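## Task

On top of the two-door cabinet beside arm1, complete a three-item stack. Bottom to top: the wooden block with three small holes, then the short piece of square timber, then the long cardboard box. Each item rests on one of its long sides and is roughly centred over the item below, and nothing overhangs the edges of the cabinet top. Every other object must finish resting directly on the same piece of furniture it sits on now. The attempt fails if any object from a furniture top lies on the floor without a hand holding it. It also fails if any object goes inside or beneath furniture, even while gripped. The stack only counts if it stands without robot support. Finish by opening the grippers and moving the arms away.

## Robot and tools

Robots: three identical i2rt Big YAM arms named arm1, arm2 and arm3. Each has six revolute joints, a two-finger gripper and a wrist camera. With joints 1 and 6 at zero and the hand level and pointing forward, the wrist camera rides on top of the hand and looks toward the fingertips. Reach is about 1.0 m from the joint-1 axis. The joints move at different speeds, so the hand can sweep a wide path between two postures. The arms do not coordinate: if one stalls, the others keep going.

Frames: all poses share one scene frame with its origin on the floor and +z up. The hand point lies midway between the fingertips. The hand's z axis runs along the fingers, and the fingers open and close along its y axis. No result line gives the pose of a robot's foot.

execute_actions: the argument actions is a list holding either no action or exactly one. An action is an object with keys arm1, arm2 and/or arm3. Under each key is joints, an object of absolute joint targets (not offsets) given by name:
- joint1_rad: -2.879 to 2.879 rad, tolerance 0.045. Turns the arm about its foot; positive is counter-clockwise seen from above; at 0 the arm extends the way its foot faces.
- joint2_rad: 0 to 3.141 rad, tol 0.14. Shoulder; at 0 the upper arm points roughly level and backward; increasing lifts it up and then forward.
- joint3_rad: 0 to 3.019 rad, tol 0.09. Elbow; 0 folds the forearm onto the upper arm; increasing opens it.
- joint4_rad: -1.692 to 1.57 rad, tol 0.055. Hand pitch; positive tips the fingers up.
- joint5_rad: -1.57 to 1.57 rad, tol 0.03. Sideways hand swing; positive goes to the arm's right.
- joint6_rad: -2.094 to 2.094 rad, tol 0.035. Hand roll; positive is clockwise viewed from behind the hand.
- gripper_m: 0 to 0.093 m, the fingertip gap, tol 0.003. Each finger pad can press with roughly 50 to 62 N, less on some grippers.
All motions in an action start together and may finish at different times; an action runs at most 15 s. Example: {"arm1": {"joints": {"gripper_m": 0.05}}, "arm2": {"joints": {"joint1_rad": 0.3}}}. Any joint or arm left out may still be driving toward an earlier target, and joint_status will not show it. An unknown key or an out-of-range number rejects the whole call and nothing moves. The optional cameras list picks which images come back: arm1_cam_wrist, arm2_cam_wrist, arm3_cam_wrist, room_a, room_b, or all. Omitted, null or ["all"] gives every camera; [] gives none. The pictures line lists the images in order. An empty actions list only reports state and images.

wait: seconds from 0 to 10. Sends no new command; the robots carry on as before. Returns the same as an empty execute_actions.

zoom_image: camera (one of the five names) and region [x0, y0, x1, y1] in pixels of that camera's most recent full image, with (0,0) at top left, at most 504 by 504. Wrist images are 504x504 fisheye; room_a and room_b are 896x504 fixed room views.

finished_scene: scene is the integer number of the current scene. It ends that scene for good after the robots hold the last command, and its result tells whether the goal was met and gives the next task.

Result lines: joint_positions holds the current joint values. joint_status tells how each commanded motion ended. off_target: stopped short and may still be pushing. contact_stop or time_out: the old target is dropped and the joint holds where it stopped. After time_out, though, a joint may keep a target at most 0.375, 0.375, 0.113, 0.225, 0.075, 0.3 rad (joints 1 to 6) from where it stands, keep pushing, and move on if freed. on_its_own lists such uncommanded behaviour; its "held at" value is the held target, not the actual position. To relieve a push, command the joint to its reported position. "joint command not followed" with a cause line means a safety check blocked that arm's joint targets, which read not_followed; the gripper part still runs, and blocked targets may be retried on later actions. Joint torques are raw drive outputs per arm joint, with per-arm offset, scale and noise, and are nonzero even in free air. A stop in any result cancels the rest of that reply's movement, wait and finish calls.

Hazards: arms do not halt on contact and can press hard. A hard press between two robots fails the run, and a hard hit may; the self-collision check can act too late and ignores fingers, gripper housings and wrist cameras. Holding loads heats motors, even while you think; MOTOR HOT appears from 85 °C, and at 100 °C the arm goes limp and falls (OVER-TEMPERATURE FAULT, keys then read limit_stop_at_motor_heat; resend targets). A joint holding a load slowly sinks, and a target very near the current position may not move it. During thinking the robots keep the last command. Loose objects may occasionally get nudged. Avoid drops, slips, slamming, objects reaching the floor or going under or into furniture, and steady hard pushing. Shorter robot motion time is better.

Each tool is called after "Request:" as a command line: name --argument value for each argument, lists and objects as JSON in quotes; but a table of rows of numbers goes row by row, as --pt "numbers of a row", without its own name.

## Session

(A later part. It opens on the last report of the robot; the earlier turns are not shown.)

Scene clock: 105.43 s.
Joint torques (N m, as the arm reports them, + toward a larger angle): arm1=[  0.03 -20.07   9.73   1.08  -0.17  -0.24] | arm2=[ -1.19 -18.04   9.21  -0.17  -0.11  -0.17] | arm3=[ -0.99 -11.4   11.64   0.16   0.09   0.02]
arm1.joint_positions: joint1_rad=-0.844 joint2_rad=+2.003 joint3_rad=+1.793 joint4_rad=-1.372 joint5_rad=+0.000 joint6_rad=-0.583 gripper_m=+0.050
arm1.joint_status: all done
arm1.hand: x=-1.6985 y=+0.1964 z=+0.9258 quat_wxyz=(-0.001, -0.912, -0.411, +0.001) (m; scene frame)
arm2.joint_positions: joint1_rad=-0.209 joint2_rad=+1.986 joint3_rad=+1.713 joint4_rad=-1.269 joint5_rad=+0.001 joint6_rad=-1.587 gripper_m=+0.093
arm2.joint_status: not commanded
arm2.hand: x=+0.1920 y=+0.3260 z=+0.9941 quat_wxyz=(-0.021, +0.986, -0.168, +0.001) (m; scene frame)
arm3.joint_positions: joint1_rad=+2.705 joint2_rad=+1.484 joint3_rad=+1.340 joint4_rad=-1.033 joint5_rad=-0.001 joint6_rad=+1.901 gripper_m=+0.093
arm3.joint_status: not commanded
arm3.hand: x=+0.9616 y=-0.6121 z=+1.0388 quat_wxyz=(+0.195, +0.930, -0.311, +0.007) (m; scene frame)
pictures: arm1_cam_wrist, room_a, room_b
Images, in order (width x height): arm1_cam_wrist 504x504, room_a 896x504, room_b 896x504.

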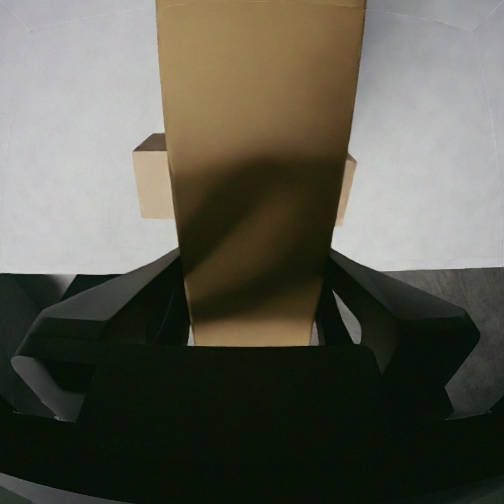

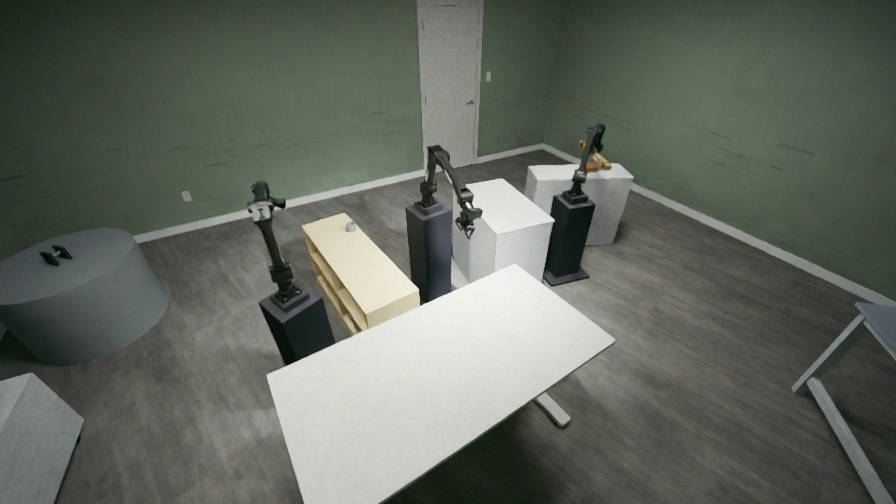

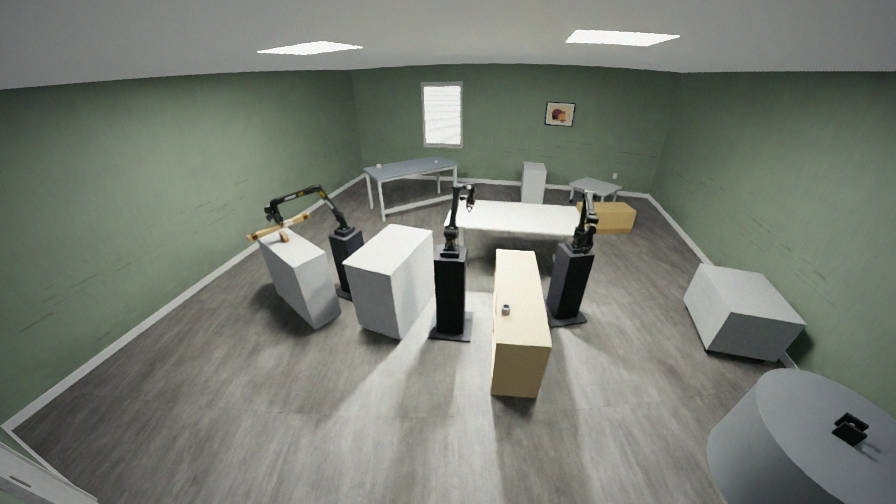

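Request:
execute_actions --actions '[{"arm1":{"joints":{"joint1_rad":-0.824,"joint2_rad":1.957,"joint3_rad":1.70,"joint4_rad":-1.28,"joint6_rad":1.02}}}]' --cameras '["arm1_cam_wrist","room_a","room_b"]'

Request:
zoom_image --camera "room_a" --region '[510, 110, 650, 200]'

Request:
zoom_image --camera "room_b" --region '[240, 180, 350, 270]'

Scene clock: 109.83 s.
Joint torques (N m, as the arm reports them, + toward a larger angle): arm1=[  0.1  -19.9    9.24   1.09  -0.01   0.06] | arm2=[ -1.03 -18.22   9.21  -0.21  -0.09  -0.15] | arm3=[ -0.99 -11.33  11.63   0.16   0.09   0.02]
arm1.joint_positions: joint1_rad=-0.829 joint2_rad=+1.976 joint3_rad=+1.697 joint4_rad=-1.290 joint5_rad=+0.000 joint6_rad=+1.002 gripper_m=+0.050
arm1.joint_status: all done
arm1.hand: x=-1.6848 y=+0.1908 z=+0.9060 quat_wxyz=(-0.005, -0.935, +0.354, +0.005) (m; scene frame)
arm2.joint_positions: joint1_rad=-0.209 joint2_rad=+1.986 joint3_rad=+1.713 joint4_rad=-1.269 joint5_rad=+0.001 joint6_rad=-1.587 gripper_m=+0.093
arm2.joint_status: not commanded
arm2.hand: x=+0.1920 y=+0.3260 z=+0.9941 quat_wxyz=(-0.021, +0.986, -0.168, +0.001) (m; scene frame)
arm3.joint_positions: joint1_rad=+2.705 joint2_rad=+1.484 joint3_rad=+1.340 joint4_rad=-1.033 joint5_rad=-0.001 joint6_rad=+1.901 gripper_m=+0.093
arm3.joint_status: not commanded
arm3.hand: x=+0.9616 y=-0.6121 z=+1.0388 quat_wxyz=(+0.195, +0.930, -0.311, +0.007) (m; scene frame)
pictures: arm1_cam_wrist, room_a, room_b
Images, in order (width x height): arm1_cam_wrist 504x504, room_a 896x504, room_b 896x504.

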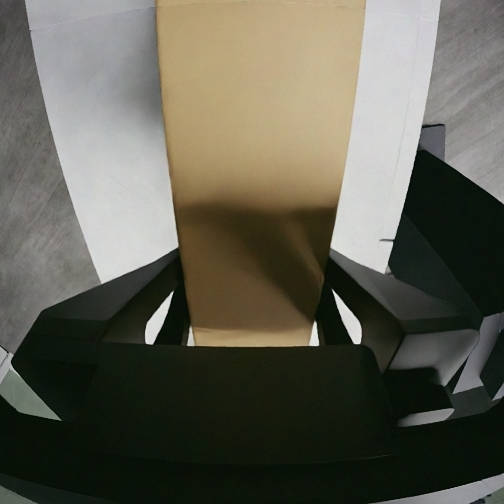

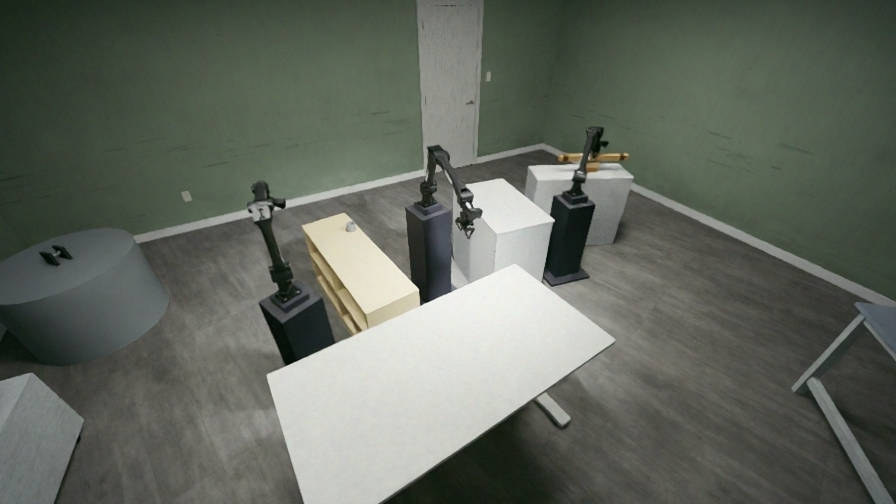

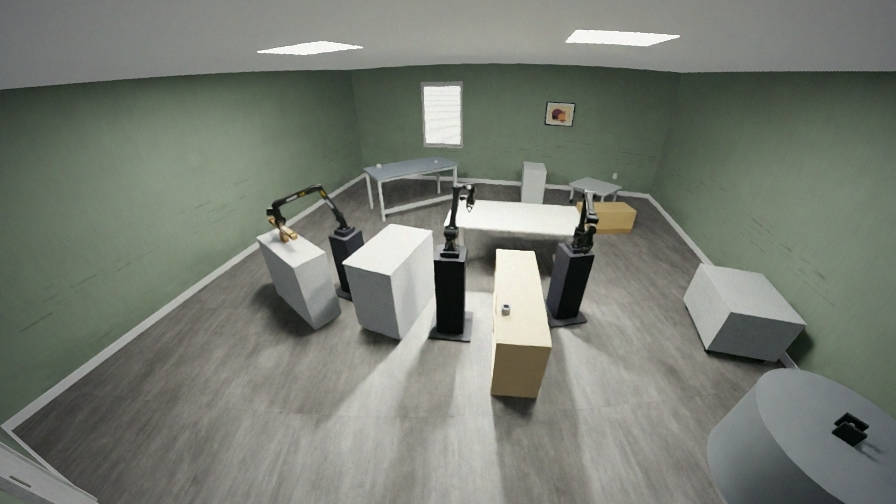

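Region (510, 110, 650, 200) of room_a's 896x504 image, scaled by 3.600, with more detail than that image has; it fills the top 324 rows of this view, and the rest is white.

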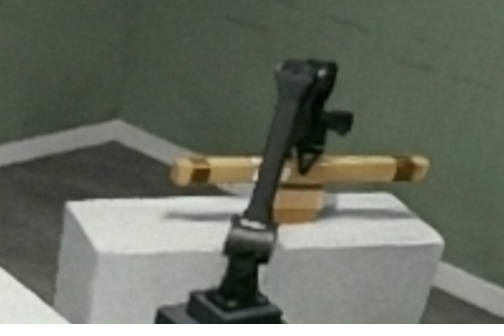

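Region (240, 180, 350, 270) of room_b's 896x504 image, scaled by 4.582, with more detail than that image has; it fills the top 412 rows of this view, and the rest is white.

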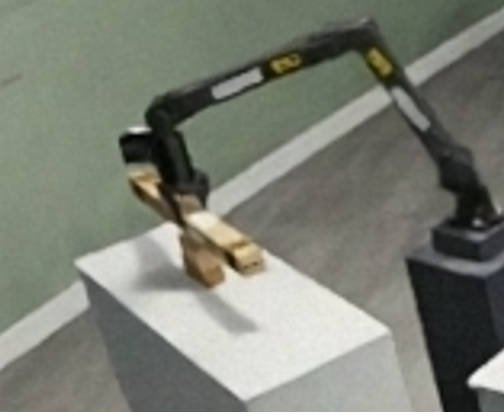

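Request:
zoom_image --camera "room_a" --region '[550, 140, 640, 185]'

Region (550, 140, 640, 185) of room_a's 896x504 image, scaled by 5.600, with more detail than that image has.

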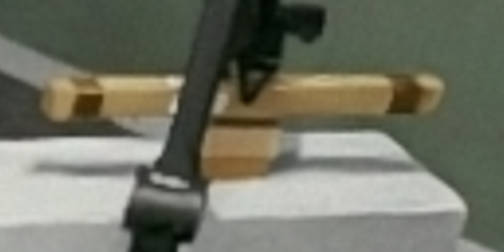

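Request:
execute_actions --actions '[{"arm1":{"joints":{"joint1_rad":-0.803,"joint3_rad":1.64,"joint4_rad":-1.224,"joint6_rad":1.04}}}]' --cameras '["room_a","room_b"]'

Request:
zoom_image --camera "room_a" --region '[520, 140, 640, 200]'

Request:
zoom_image --camera "room_b" --region '[250, 200, 330, 265]'

Scene clock: 115.47 s.
Joint torques (N m, as the arm reports them, + toward a larger angle): arm1=[ -0.07 -19.08   9.18   1.09  -0.02   0.07] | arm2=[ -1.05 -18.17   9.24  -0.11  -0.1   -0.16] | arm3=[ -0.96 -11.37  11.63   0.17   0.09   0.02]
arm1.joint_positions: joint1_rad=-0.807 joint2_rad=+1.973 joint3_rad=+1.636 joint4_rad=-1.234 joint5_rad=+0.000 joint6_rad=+1.023 gripper_m=+0.050
arm1.joint_status: all done
arm1.hand: x=-1.6735 y=+0.1801 z=+0.8852 quat_wxyz=(-0.005, -0.936, +0.353, +0.005) (m; scene frame)
arm2.joint_positions: joint1_rad=-0.209 joint2_rad=+1.986 joint3_rad=+1.713 joint4_rad=-1.269 joint5_rad=+0.001 joint6_rad=-1.587 gripper_m=+0.093
arm2.joint_status: not commanded
arm2.hand: x=+0.1920 y=+0.3260 z=+0.9941 quat_wxyz=(-0.021, +0.986, -0.168, +0.001) (m; scene frame)
arm3.joint_positions: joint1_rad=+2.705 joint2_rad=+1.484 joint3_rad=+1.340 joint4_rad=-1.033 joint5_rad=-0.001 joint6_rad=+1.901 gripper_m=+0.093
arm3.joint_status: not commanded
arm3.hand: x=+0.9616 y=-0.6121 z=+1.0388 quat_wxyz=(+0.195, +0.930, -0.311, +0.007) (m; scene frame)
pictures: room_a, room_b
Images, in order (width x height): room_a 896x504, room_b 896x504.

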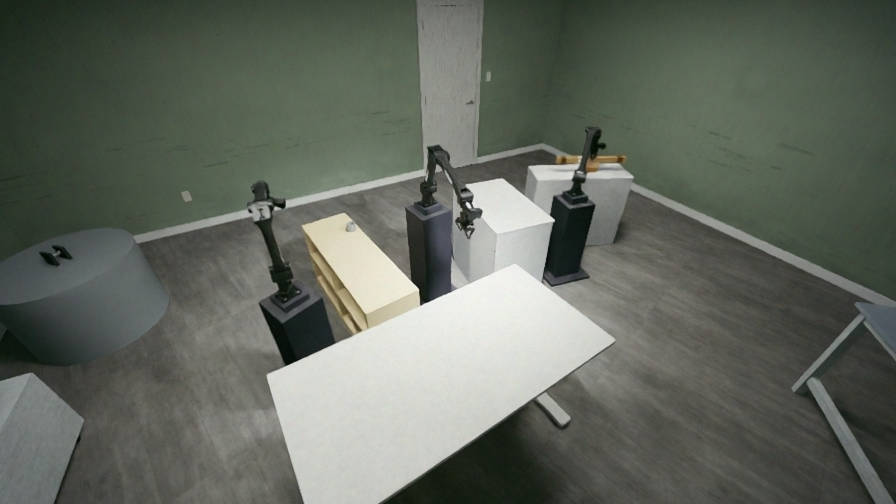

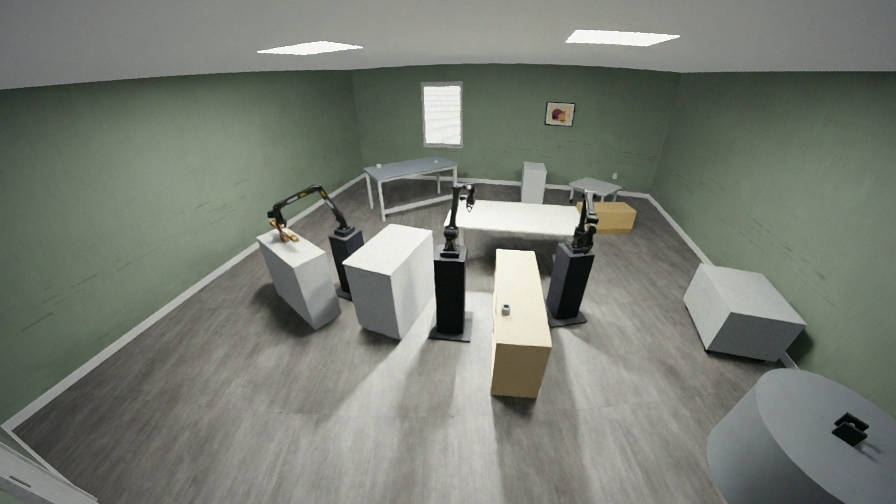

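Region (520, 140, 640, 200) of room_a's 896x504 image, scaled by 4.200, with more detail than that image has.

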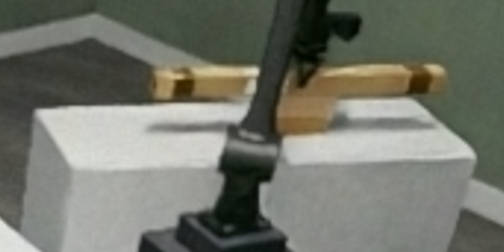

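Region (250, 200, 330, 265) of room_b's 896x504 image, scaled by 6.300, with more detail than that image has; it fills the top 410 rows of this view, and the rest is white.

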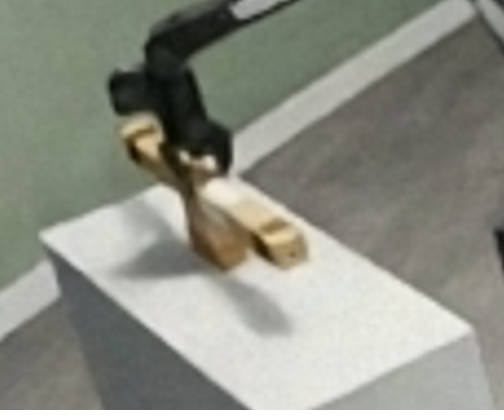

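Request:
execute_actions --actions '[{"arm1":{"joints":{"joint3_rad":1.608,"joint4_rad":-1.195}}}]' --cameras '["room_a"]'

Request:
zoom_image --camera "room_a" --region '[550, 140, 640, 185]'

Scene clock: 116.40 s.
Joint torques (N m, as the arm reports them, + toward a larger angle): arm1=[  0.   -18.82   7.86   1.17  -0.04   0.06] | arm2=[ -0.9  -18.28   9.2   -0.21  -0.13  -0.15] | arm3=[ -0.98 -11.32  11.63   0.18   0.1    0.02]
arm1.joint_positions: joint1_rad=-0.807 joint2_rad=+1.967 joint3_rad=+1.619 joint4_rad=-1.206 joint5_rad=+0.001 joint6_rad=+1.023 gripper_m=+0.050
arm1.joint_status: all done
arm1.hand: x=-1.6743 y=+0.1800 z=+0.8825 quat_wxyz=(-0.010, -0.935, +0.353, +0.011) (m; scene frame)
arm2.joint_positions: joint1_rad=-0.209 joint2_rad=+1.986 joint3_rad=+1.713 joint4_rad=-1.269 joint5_rad=+0.001 joint6_rad=-1.587 gripper_m=+0.093
arm2.joint_status: not commanded
arm2.hand: x=+0.1920 y=+0.3260 z=+0.9941 quat_wxyz=(-0.021, +0.986, -0.168, +0.001) (m; scene frame)
arm3.joint_positions: joint1_rad=+2.705 joint2_rad=+1.484 joint3_rad=+1.340 joint4_rad=-1.033 joint5_rad=-0.001 joint6_rad=+1.901 gripper_m=+0.093
arm3.joint_status: not commanded
arm3.hand: x=+0.9616 y=-0.6121 z=+1.0388 quat_wxyz=(+0.195, +0.930, -0.311, +0.007) (m; scene frame)
pictures: room_a
Images, in order (width x height): room_a 896x504.

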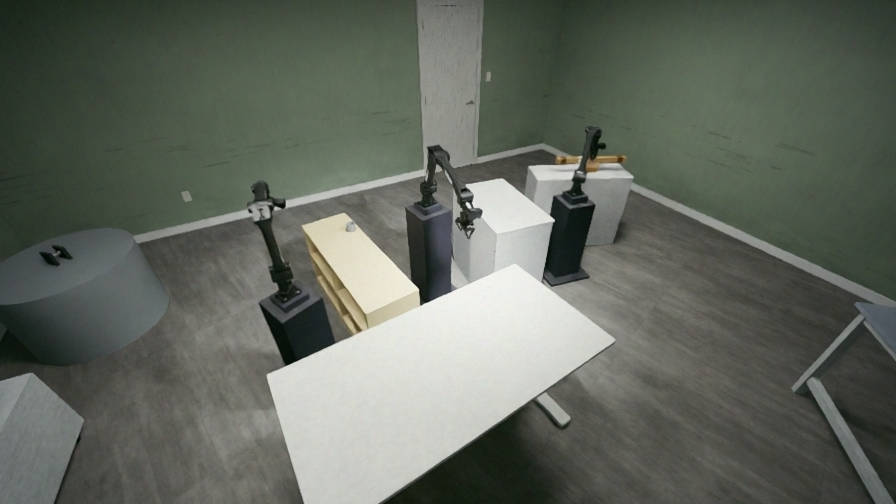

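Region (550, 140, 640, 185) of room_a's 896x504 image, scaled by 5.600, with more detail than that image has.

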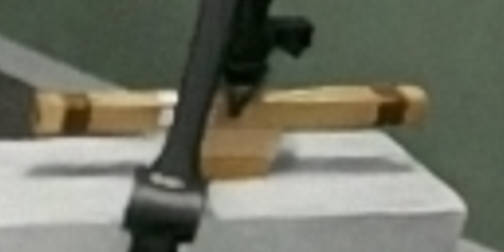

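Request:
execute_actions --actions '[{"arm1":{"joints":{"joint3_rad":1.622,"gripper_m":0.093}}}]' --cameras '["arm1_cam_wrist"]'

Request:
execute_actions --actions '[{"arm1":{"joints":{"joint2_rad":1.80,"joint3_rad":1.80,"joint4_rad":-1.55}}}]' --cameras '["arm1_cam_wrist","room_a","room_b"]'

Scene clock: 117.30 s.
Joint torques (N m, as the arm reports them, + toward a larger angle): arm1=[  0.24 -18.85   9.13   1.12  -0.04   0.05] | arm2=[ -0.88 -18.22   9.19  -0.19  -0.11  -0.19] | arm3=[ -0.99 -11.35  11.64   0.17   0.09   0.02]
arm1.joint_positions: joint1_rad=-0.807 joint2_rad=+1.967 joint3_rad=+1.619 joint4_rad=-1.205 joint5_rad=+0.001 joint6_rad=+1.024 gripper_m=+0.093
arm1.joint_status: all done
arm1.hand: x=-1.6746 y=+0.1799 z=+0.8825 quat_wxyz=(-0.010, -0.935, +0.354, +0.012) (m; scene frame)
arm2.joint_positions: joint1_rad=-0.209 joint2_rad=+1.986 joint3_rad=+1.713 joint4_rad=-1.269 joint5_rad=+0.001 joint6_rad=-1.587 gripper_m=+0.093
arm2.joint_status: not commanded
arm2.hand: x=+0.1920 y=+0.3260 z=+0.9941 quat_wxyz=(-0.021, +0.986, -0.168, +0.001) (m; scene frame)
arm3.joint_positions: joint1_rad=+2.705 joint2_rad=+1.484 joint3_rad=+1.340 joint4_rad=-1.033 joint5_rad=-0.001 joint6_rad=+1.901 gripper_m=+0.093
arm3.joint_status: not commanded
arm3.hand: x=+0.9616 y=-0.6121 z=+1.0388 quat_wxyz=(+0.195, +0.930, -0.311, +0.007) (m; scene frame)
pictures: arm1_cam_wrist
Images, in order (width x height): arm1_cam_wrist 504x504.

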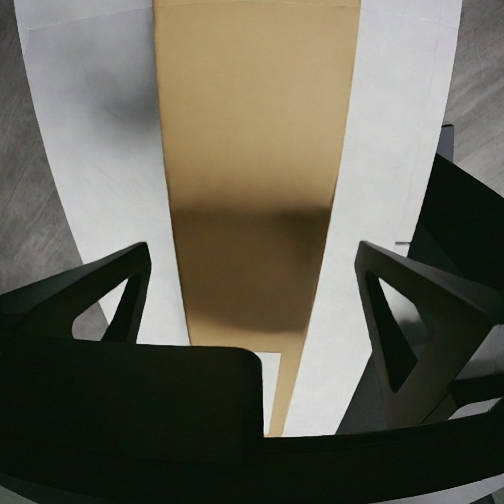

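Scene clock: 118.60 s.
Joint torques (N m, as the arm reports them, + toward a larger angle): arm1=[ -0.05 -16.6   11.7    0.24  -0.04   0.05] | arm2=[ -1.09 -18.09   9.13  -0.22  -0.1   -0.16] | arm3=[ -0.92 -11.34  11.65   0.17   0.1    0.02]
arm1.joint_positions: joint1_rad=-0.807 joint2_rad=+1.805 joint3_rad=+1.773 joint4_rad=-1.542 joint5_rad=+0.001 joint6_rad=+1.024 gripper_m=+0.093
arm1.joint_status: all done
arm1.hand: x=-1.6369 y=+0.1919 z=+1.0295 quat_wxyz=(-0.003, -0.935, +0.354, +0.003) (m; scene frame)
arm2.joint_positions: joint1_rad=-0.209 joint2_rad=+1.986 joint3_rad=+1.713 joint4_rad=-1.269 joint5_rad=+0.001 joint6_rad=-1.587 gripper_m=+0.093
arm2.joint_status: not commanded
arm2.hand: x=+0.1920 y=+0.3260 z=+0.9941 quat_wxyz=(-0.021, +0.986, -0.168, +0.001) (m; scene frame)
arm3.joint_positions: joint1_rad=+2.705 joint2_rad=+1.484 joint3_rad=+1.340 joint4_rad=-1.033 joint5_rad=-0.001 joint6_rad=+1.901 gripper_m=+0.093
arm3.joint_status: not commanded
arm3.hand: x=+0.9616 y=-0.6121 z=+1.0388 quat_wxyz=(+0.195, +0.930, -0.311, +0.007) (m; scene frame)
pictures: arm1_cam_wrist, room_a, room_b
Images, in order (width x height): arm1_cam_wrist 504x504, room_a 896x504, room_b 896x504.

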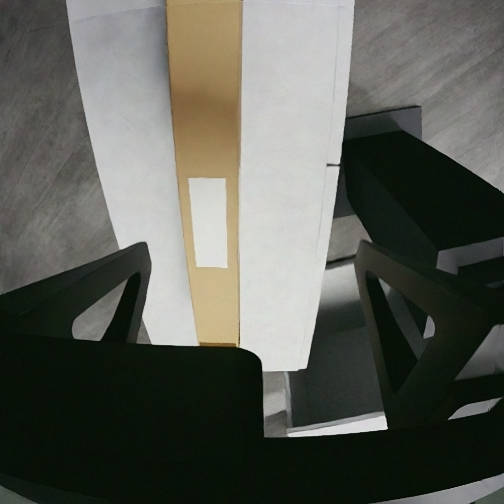

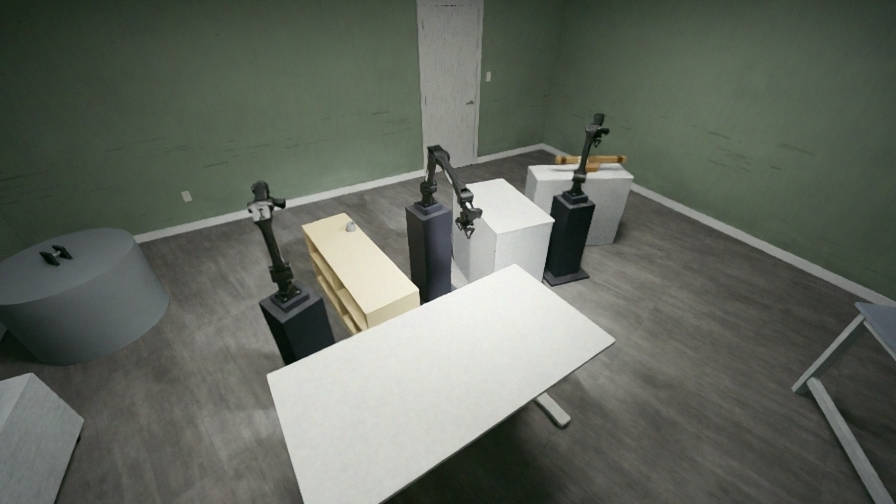

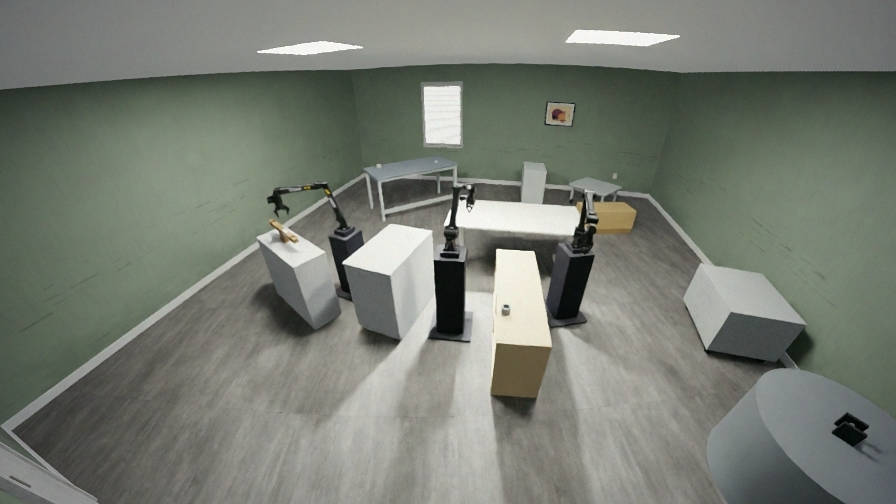

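Request:
zoom_image --camera "room_a" --region '[580, 140, 650, 190]'

Request:
zoom_image --camera "room_b" --region '[250, 205, 320, 260]'

Region (580, 140, 650, 190) of room_a's 896x504 image, scaled by 7.200, with more detail than that image has; it fills the top 360 rows of this view, and the rest is white.

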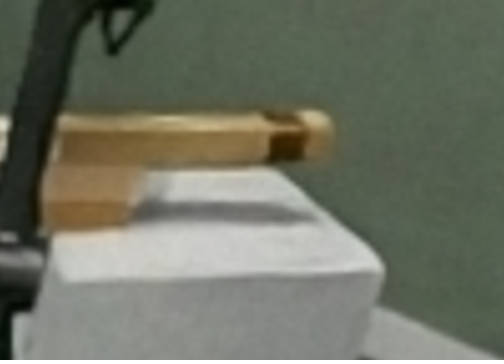

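Region (250, 205, 320, 260) of room_b's 896x504 image, scaled by 7.200, with more detail than that image has; it fills the top 396 rows of this view, and the rest is white.

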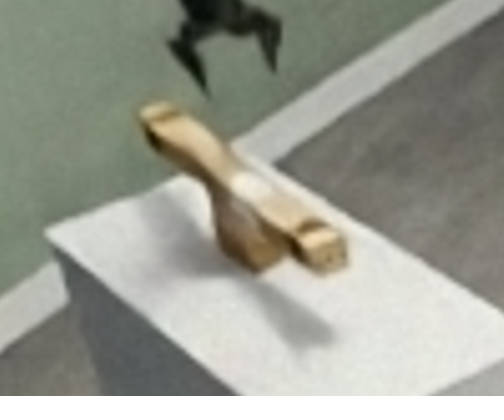

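Request:
execute_actions --actions '[{"arm1":{"joints":{"joint2_rad":1.3,"joint3_rad":1.5,"joint4_rad":-1.5}}}]' --cameras '["arm1_cam_wrist","room_a"]'

Scene clock: 122.03 s.
Joint torques (N m, as the arm reports them, + toward a larger angle): arm1=[-0.04 -8.77  9.45  1.35 -0.05  0.03] | arm2=[ -1.29 -17.93   9.17  -0.2   -0.12  -0.18] | arm3=[ -0.93 -11.41  11.64   0.16   0.1    0.02]
arm1.joint_positions: joint1_rad=-0.807 joint2_rad=+1.305 joint3_rad=+1.500 joint4_rad=-1.504 joint5_rad=+0.001 joint6_rad=+1.024 gripper_m=+0.093
arm1.joint_status: all done
arm1.hand: x=-1.5110 y=+0.2313 z=+1.1531 quat_wxyz=(-0.085, -0.927, +0.350, +0.108) (m; scene frame)
arm2.joint_positions: joint1_rad=-0.209 joint2_rad=+1.986 joint3_rad=+1.713 joint4_rad=-1.269 joint5_rad=+0.001 joint6_rad=-1.587 gripper_m=+0.093
arm2.joint_status: not commanded
arm2.hand: x=+0.1920 y=+0.3260 z=+0.9941 quat_wxyz=(-0.021, +0.986, -0.168, +0.001) (m; scene frame)
arm3.joint_positions: joint1_rad=+2.705 joint2_rad=+1.484 joint3_rad=+1.340 joint4_rad=-1.033 joint5_rad=-0.001 joint6_rad=+1.901 gripper_m=+0.093
arm3.joint_status: not commanded
arm3.hand: x=+0.9616 y=-0.6121 z=+1.0388 quat_wxyz=(+0.195, +0.930, -0.311, +0.007) (m; scene frame)
pictures: arm1_cam_wrist, room_a
Images, in order (width x height): arm1_cam_wrist 504x504, room_a 896x504.

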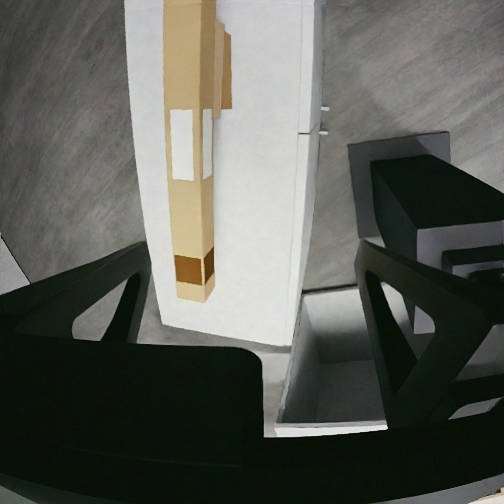

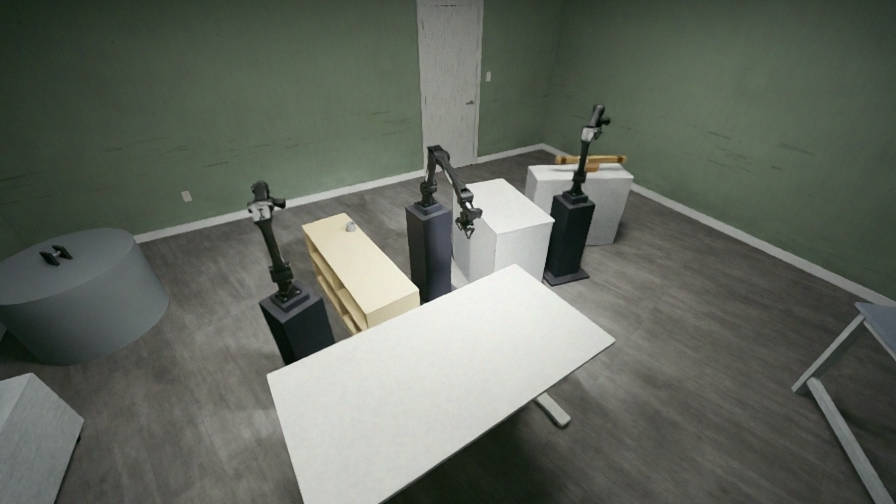

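Request:
finished_scene --scene 1

The scene is finished: the task was done.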